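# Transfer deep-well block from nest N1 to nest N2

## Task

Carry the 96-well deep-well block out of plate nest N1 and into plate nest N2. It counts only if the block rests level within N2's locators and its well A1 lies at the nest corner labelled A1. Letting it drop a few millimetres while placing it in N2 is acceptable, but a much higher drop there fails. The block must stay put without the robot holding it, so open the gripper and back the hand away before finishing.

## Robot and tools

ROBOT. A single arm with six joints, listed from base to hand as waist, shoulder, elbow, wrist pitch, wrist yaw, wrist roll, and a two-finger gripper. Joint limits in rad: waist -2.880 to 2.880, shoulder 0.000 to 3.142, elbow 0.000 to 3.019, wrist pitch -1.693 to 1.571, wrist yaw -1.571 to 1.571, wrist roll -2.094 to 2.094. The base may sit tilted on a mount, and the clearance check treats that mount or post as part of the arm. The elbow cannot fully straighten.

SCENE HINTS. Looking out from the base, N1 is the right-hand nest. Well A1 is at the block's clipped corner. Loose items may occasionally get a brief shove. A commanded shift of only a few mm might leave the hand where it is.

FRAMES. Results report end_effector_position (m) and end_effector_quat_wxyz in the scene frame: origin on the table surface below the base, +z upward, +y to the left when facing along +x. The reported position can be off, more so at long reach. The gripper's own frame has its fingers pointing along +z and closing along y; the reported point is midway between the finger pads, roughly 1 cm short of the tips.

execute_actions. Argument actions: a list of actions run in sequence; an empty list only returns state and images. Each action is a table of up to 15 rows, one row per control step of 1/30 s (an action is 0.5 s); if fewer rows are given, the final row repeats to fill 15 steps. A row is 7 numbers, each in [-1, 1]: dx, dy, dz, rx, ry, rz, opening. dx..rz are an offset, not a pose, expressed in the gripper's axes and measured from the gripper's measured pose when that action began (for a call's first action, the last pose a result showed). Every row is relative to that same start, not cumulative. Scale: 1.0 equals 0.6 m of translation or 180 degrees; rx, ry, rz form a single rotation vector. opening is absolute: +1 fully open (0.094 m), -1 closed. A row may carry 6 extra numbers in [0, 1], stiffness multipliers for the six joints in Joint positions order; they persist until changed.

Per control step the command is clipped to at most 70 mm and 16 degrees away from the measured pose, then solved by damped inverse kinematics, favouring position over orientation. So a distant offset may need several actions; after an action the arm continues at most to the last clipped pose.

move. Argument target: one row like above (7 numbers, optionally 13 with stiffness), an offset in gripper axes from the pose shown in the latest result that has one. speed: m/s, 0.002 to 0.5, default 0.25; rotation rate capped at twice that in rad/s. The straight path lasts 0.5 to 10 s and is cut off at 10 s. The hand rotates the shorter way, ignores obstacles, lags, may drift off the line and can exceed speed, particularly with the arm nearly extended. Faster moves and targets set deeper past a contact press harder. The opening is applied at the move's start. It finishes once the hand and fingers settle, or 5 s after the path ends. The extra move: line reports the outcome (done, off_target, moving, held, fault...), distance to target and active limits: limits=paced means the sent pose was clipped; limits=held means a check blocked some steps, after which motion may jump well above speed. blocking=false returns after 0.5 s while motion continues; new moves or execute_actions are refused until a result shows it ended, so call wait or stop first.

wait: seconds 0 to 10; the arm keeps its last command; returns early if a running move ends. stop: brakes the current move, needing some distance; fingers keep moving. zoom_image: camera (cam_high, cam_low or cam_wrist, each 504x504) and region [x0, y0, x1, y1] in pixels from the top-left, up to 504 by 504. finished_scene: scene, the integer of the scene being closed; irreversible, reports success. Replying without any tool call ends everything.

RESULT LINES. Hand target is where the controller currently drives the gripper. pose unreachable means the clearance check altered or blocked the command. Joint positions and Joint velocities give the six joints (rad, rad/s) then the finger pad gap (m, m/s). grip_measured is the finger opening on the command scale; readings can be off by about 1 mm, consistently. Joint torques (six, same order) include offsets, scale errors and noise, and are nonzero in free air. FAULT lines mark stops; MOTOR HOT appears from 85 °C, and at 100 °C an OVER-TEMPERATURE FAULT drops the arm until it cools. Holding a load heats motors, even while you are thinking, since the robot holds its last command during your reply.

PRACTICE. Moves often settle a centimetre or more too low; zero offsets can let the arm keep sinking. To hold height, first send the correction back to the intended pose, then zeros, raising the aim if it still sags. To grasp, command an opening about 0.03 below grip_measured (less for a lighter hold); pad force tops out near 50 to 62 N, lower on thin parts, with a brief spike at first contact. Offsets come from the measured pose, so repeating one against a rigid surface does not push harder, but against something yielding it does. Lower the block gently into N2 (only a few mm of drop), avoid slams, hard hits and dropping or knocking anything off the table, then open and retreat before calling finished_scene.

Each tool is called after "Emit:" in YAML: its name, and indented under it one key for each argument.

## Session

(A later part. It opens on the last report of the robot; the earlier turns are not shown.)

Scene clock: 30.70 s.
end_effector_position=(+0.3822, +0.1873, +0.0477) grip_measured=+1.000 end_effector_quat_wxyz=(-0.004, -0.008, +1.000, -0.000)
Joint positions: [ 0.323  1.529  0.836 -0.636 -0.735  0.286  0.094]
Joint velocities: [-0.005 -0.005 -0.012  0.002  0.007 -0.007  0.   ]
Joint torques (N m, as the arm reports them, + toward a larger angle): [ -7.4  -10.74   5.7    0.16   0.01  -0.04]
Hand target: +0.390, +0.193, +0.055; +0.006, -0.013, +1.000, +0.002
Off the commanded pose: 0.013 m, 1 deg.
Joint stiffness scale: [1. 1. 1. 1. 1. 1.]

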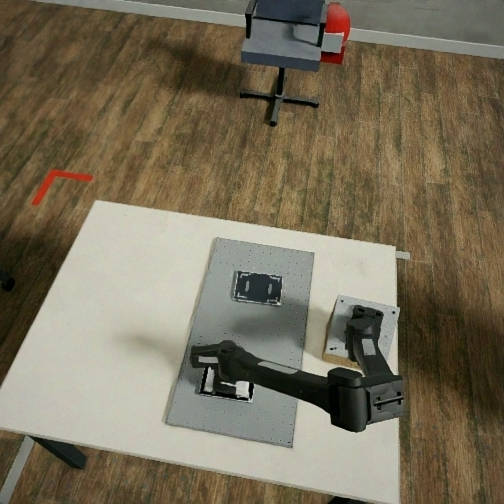

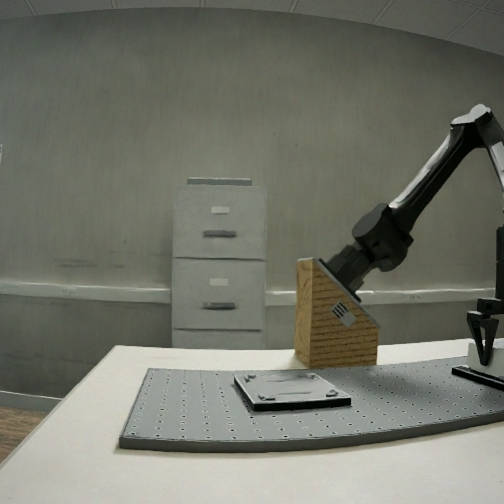

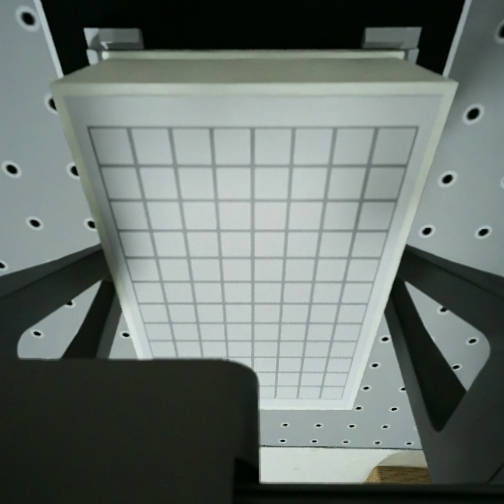

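Emit:
execute_actions:
  actions:
    - [[-0.021,0.015,-0.019,-0.002,-0.01,-0.0053,1],[-0.0283,0.0202,-0.0257,-0.0027,-0.013,-0.0071,1],[-0.0283,0.0202,-0.029,-0.0027,-0.013,-0.0071,1],[-0.0283,0.0202,-0.033,-0.0027,-0.013,-0.0071,1],[-0.0283,0.0202,-0.038,-0.0027,-0.013,-0.0071,1],[-0.0283,0.0202,-0.044,-0.0027,-0.013,-0.0071,1],[-0.0283,0.0202,-0.05,-0.0027,-0.013,-0.0071,1],[-0.0283,0.0202,-0.057,-0.0027,-0.013,-0.0071,1],[-0.0283,0.0202,-0.064,-0.0027,-0.013,-0.0071,1],[-0.0283,0.0202,-0.072,-0.0027,-0.013,-0.0071,1],[-0.0283,0.0202,-0.08,-0.0027,-0.013,-0.0071,1],[-0.0283,0.0202,-0.089,-0.0027,-0.013,-0.0071,1],[-0.0283,0.0202,-0.098,-0.0027,-0.013,-0.0071,1],[-0.0283,0.0202,-0.108,-0.0027,-0.013,-0.0071,1],[-0.0283,0.0202,-0.118,-0.0027,-0.013,-0.0071,1]]
    - [[-0.026,0.018,-0.058,-0.002,-0.01,-0.011,1],[-0.026,0.018,-0.07,-0.002,-0.01,-0.011,1],[-0.025,0.018,-0.082,-0.002,-0.01,-0.011,1],[-0.023,0.018,-0.095,-0.002,-0.01,-0.011,1],[-0.02,0.018,-0.108,-0.002,-0.01,-0.011,1],[-0.016,0.018,-0.121,-0.002,-0.01,-0.011,1],[-0.012,0.018,-0.134,-0.002,-0.01,-0.011,1],[-0.008,0.018,-0.147,-0.002,-0.01,-0.011,1],[-0.004,0.018,-0.16,-0.002,-0.01,-0.011,1],[0.0,0.018,-0.173,-0.002,-0.01,-0.011,1],[0.004,0.018,-0.185,-0.002,-0.01,-0.011,1],[0.008,0.018,-0.196,-0.002,-0.01,-0.011,1],[0.011,0.018,-0.206,-0.002,-0.01,-0.011,1],[0.013,0.018,-0.214,-0.002,-0.01,-0.011,1],[0.015,0.018,-0.22,-0.002,-0.01,-0.011,1]]

Emit:
wait:
  seconds: 0.4

Emit:
zoom_image:
  camera: "cam_wrist"
  region: [130, 0, 380, 250]

Emit:
zoom_image:
  camera: "cam_high"
  region: [185, 335, 275, 410]

Emit:
zoom_image:
  camera: "cam_low"
  region: [434, 330, 504, 400]

Scene clock: 33.23 s.
end_effector_position=(+0.3679, +0.1878, +0.1951) grip_measured=+1.000 end_effector_quat_wxyz=(+0.006, +0.022, +1.000, +0.004)
Joint positions: [ 0.051  1.329  0.955 -1.18  -0.775 -0.006  0.094]
Joint velocities: [-0.347 -0.239  0.168 -0.691 -0.066 -0.462  0.   ]
Joint torques (N m, as the arm reports them, + toward a larger angle): [-6.61 -7.48 10.38  0.06 -0.04 -0.03]
Hand target: +0.376, +0.199, +0.220; +0.019, -0.012, +1.000, +0.004
Off the commanded pose: 0.030 m, 4 deg.
Joint stiffness scale: [1. 1. 1. 1. 1. 1.]

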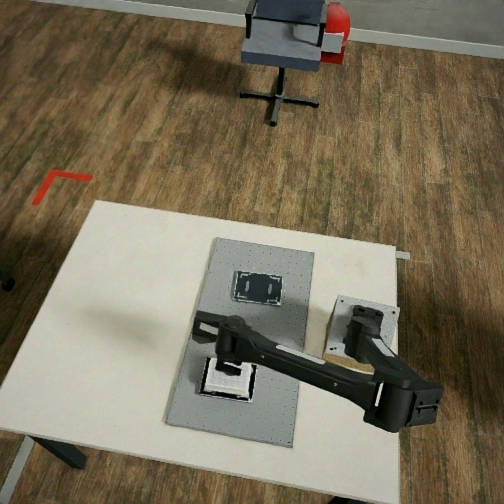

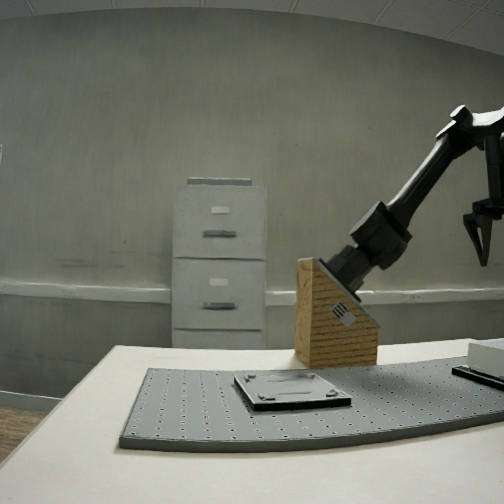

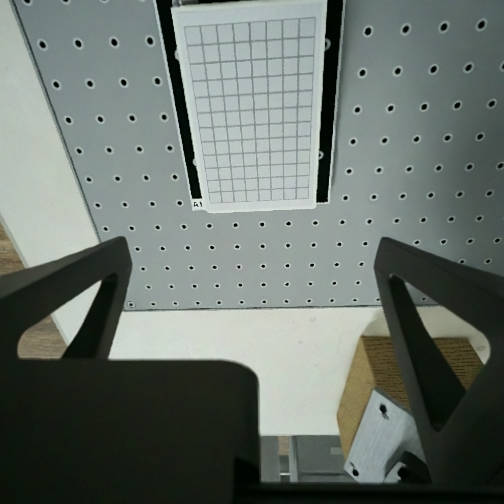

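Scene clock: 33.63 s.
end_effector_position=(+0.3667, +0.1903, +0.2096) grip_measured=+1.000 end_effector_quat_wxyz=(+0.011, +0.001, +1.000, +0.004)
Joint positions: [ 0.027  1.311  0.971 -1.224 -0.776 -0.072  0.094]
Joint velocities: [-0.005 -0.005  0.002 -0.017 -0.037 -0.051  0.   ]
Joint torques (N m, as the arm reports them, + toward a larger angle): [-6.89 -5.93 10.07 -0.22 -0.1  -0.1 ]
Hand target: +0.376, +0.199, +0.220; +0.019, -0.012, +1.000, +0.004
Off the commanded pose: 0.017 m, 2 deg.
Joint stiffness scale: [1. 1. 1. 1. 1. 1.]
wait: 0.40 s; no rest

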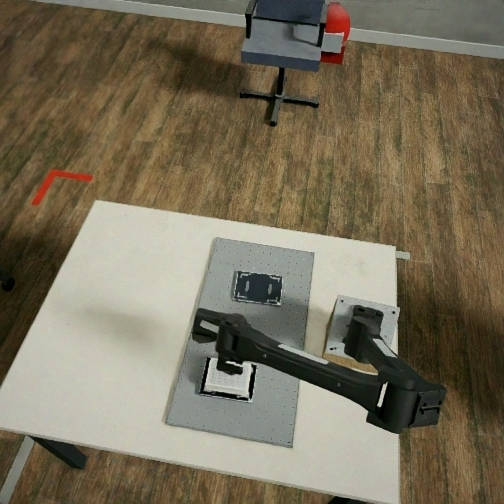

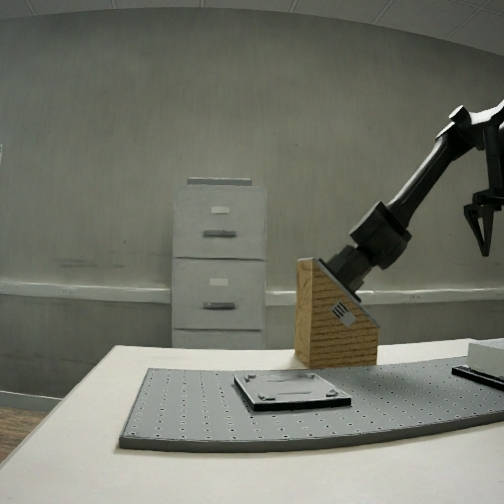

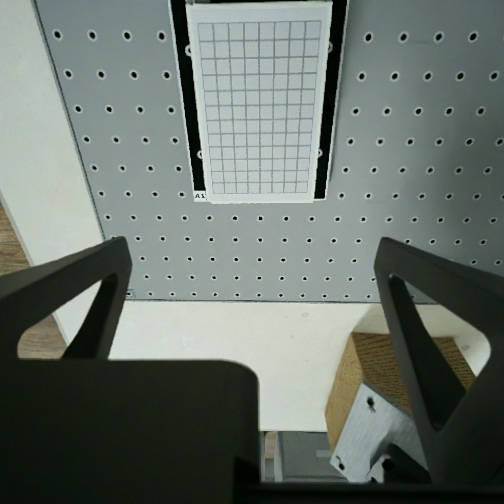

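Region (130, 0, 380, 250) of cam_wrist's 504x504 image, scaled by 2.016, with more detail than that image has.

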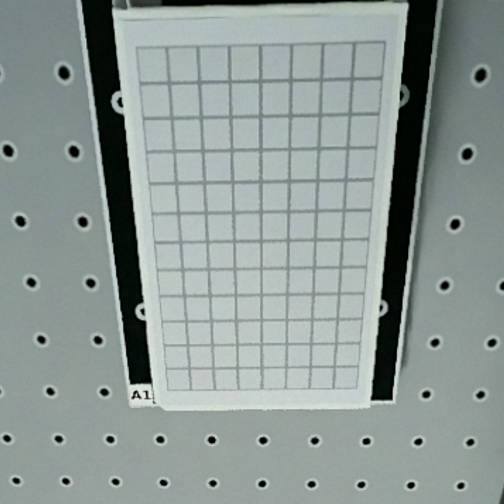

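Region (185, 335, 275, 410) of cam_high's 504x504 image, scaled by 5.600, with more detail than that image has.

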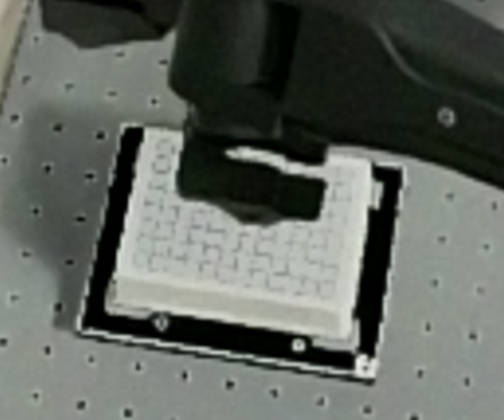

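Region (434, 330, 504, 400) of cam_low's 504x504 image, scaled by 7.200, with more detail than that image has.

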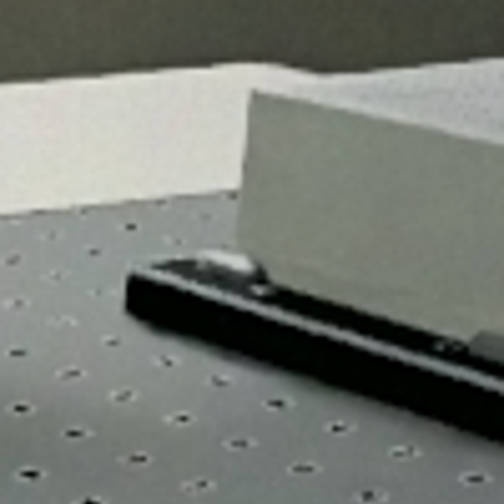

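Emit:
execute_actions:
  actions: []

Scene clock: 34.27 s.
end_effector_position=(+0.3667, +0.1903, +0.2096) grip_measured=+1.000 end_effector_quat_wxyz=(+0.011, -0.002, +1.000, +0.004)
Joint positions: [ 0.027  1.311  0.971 -1.224 -0.776 -0.076  0.094]
Joint velocities: [ 0.005 -0.005 -0.002  0.007 -0.051  0.022  0.   ]
Joint torques (N m, as the arm reports them, + toward a larger angle): [-5.81 -5.97 10.01 -0.24 -0.03 -0.09]
Hand target: +0.376, +0.199, +0.220; +0.019, -0.012, +1.000, +0.004
Off the commanded pose: 0.017 m, 1 deg.
Joint stiffness scale: [1. 1. 1. 1. 1. 1.]

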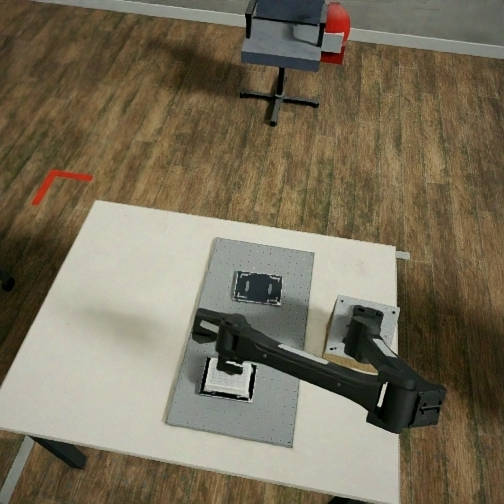

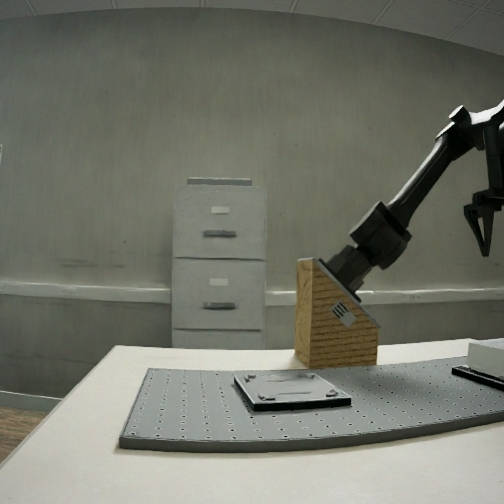

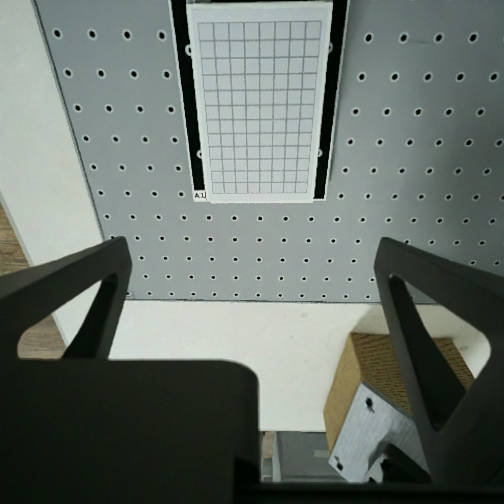

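Emit:
zoom_image:
  camera: "cam_wrist"
  region: [150, 0, 370, 220]

Emit:
zoom_image:
  camera: "cam_high"
  region: [180, 340, 280, 420]

Region (150, 0, 370, 220) of cam_wrist's 504x504 image, scaled by 2.291, with more detail than that image has.

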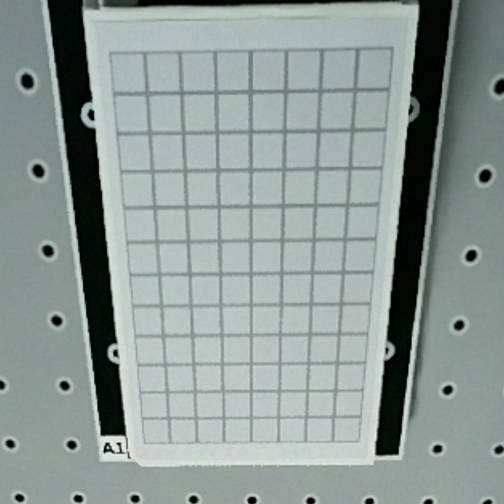

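Region (180, 340, 280, 420) of cam_high's 504x504 image, scaled by 5.040, with more detail than that image has; it fills the top 403 rows of this view, and the rest is white.

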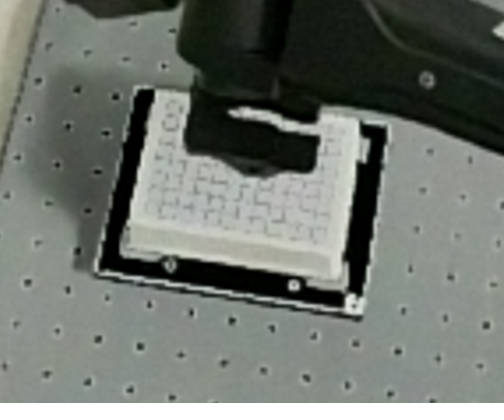

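The block is still seated in N2, with its cut-off corner at the A1 mark.

Emit:
finished_scene:
  scene: 2

The scene is finished: the task was done.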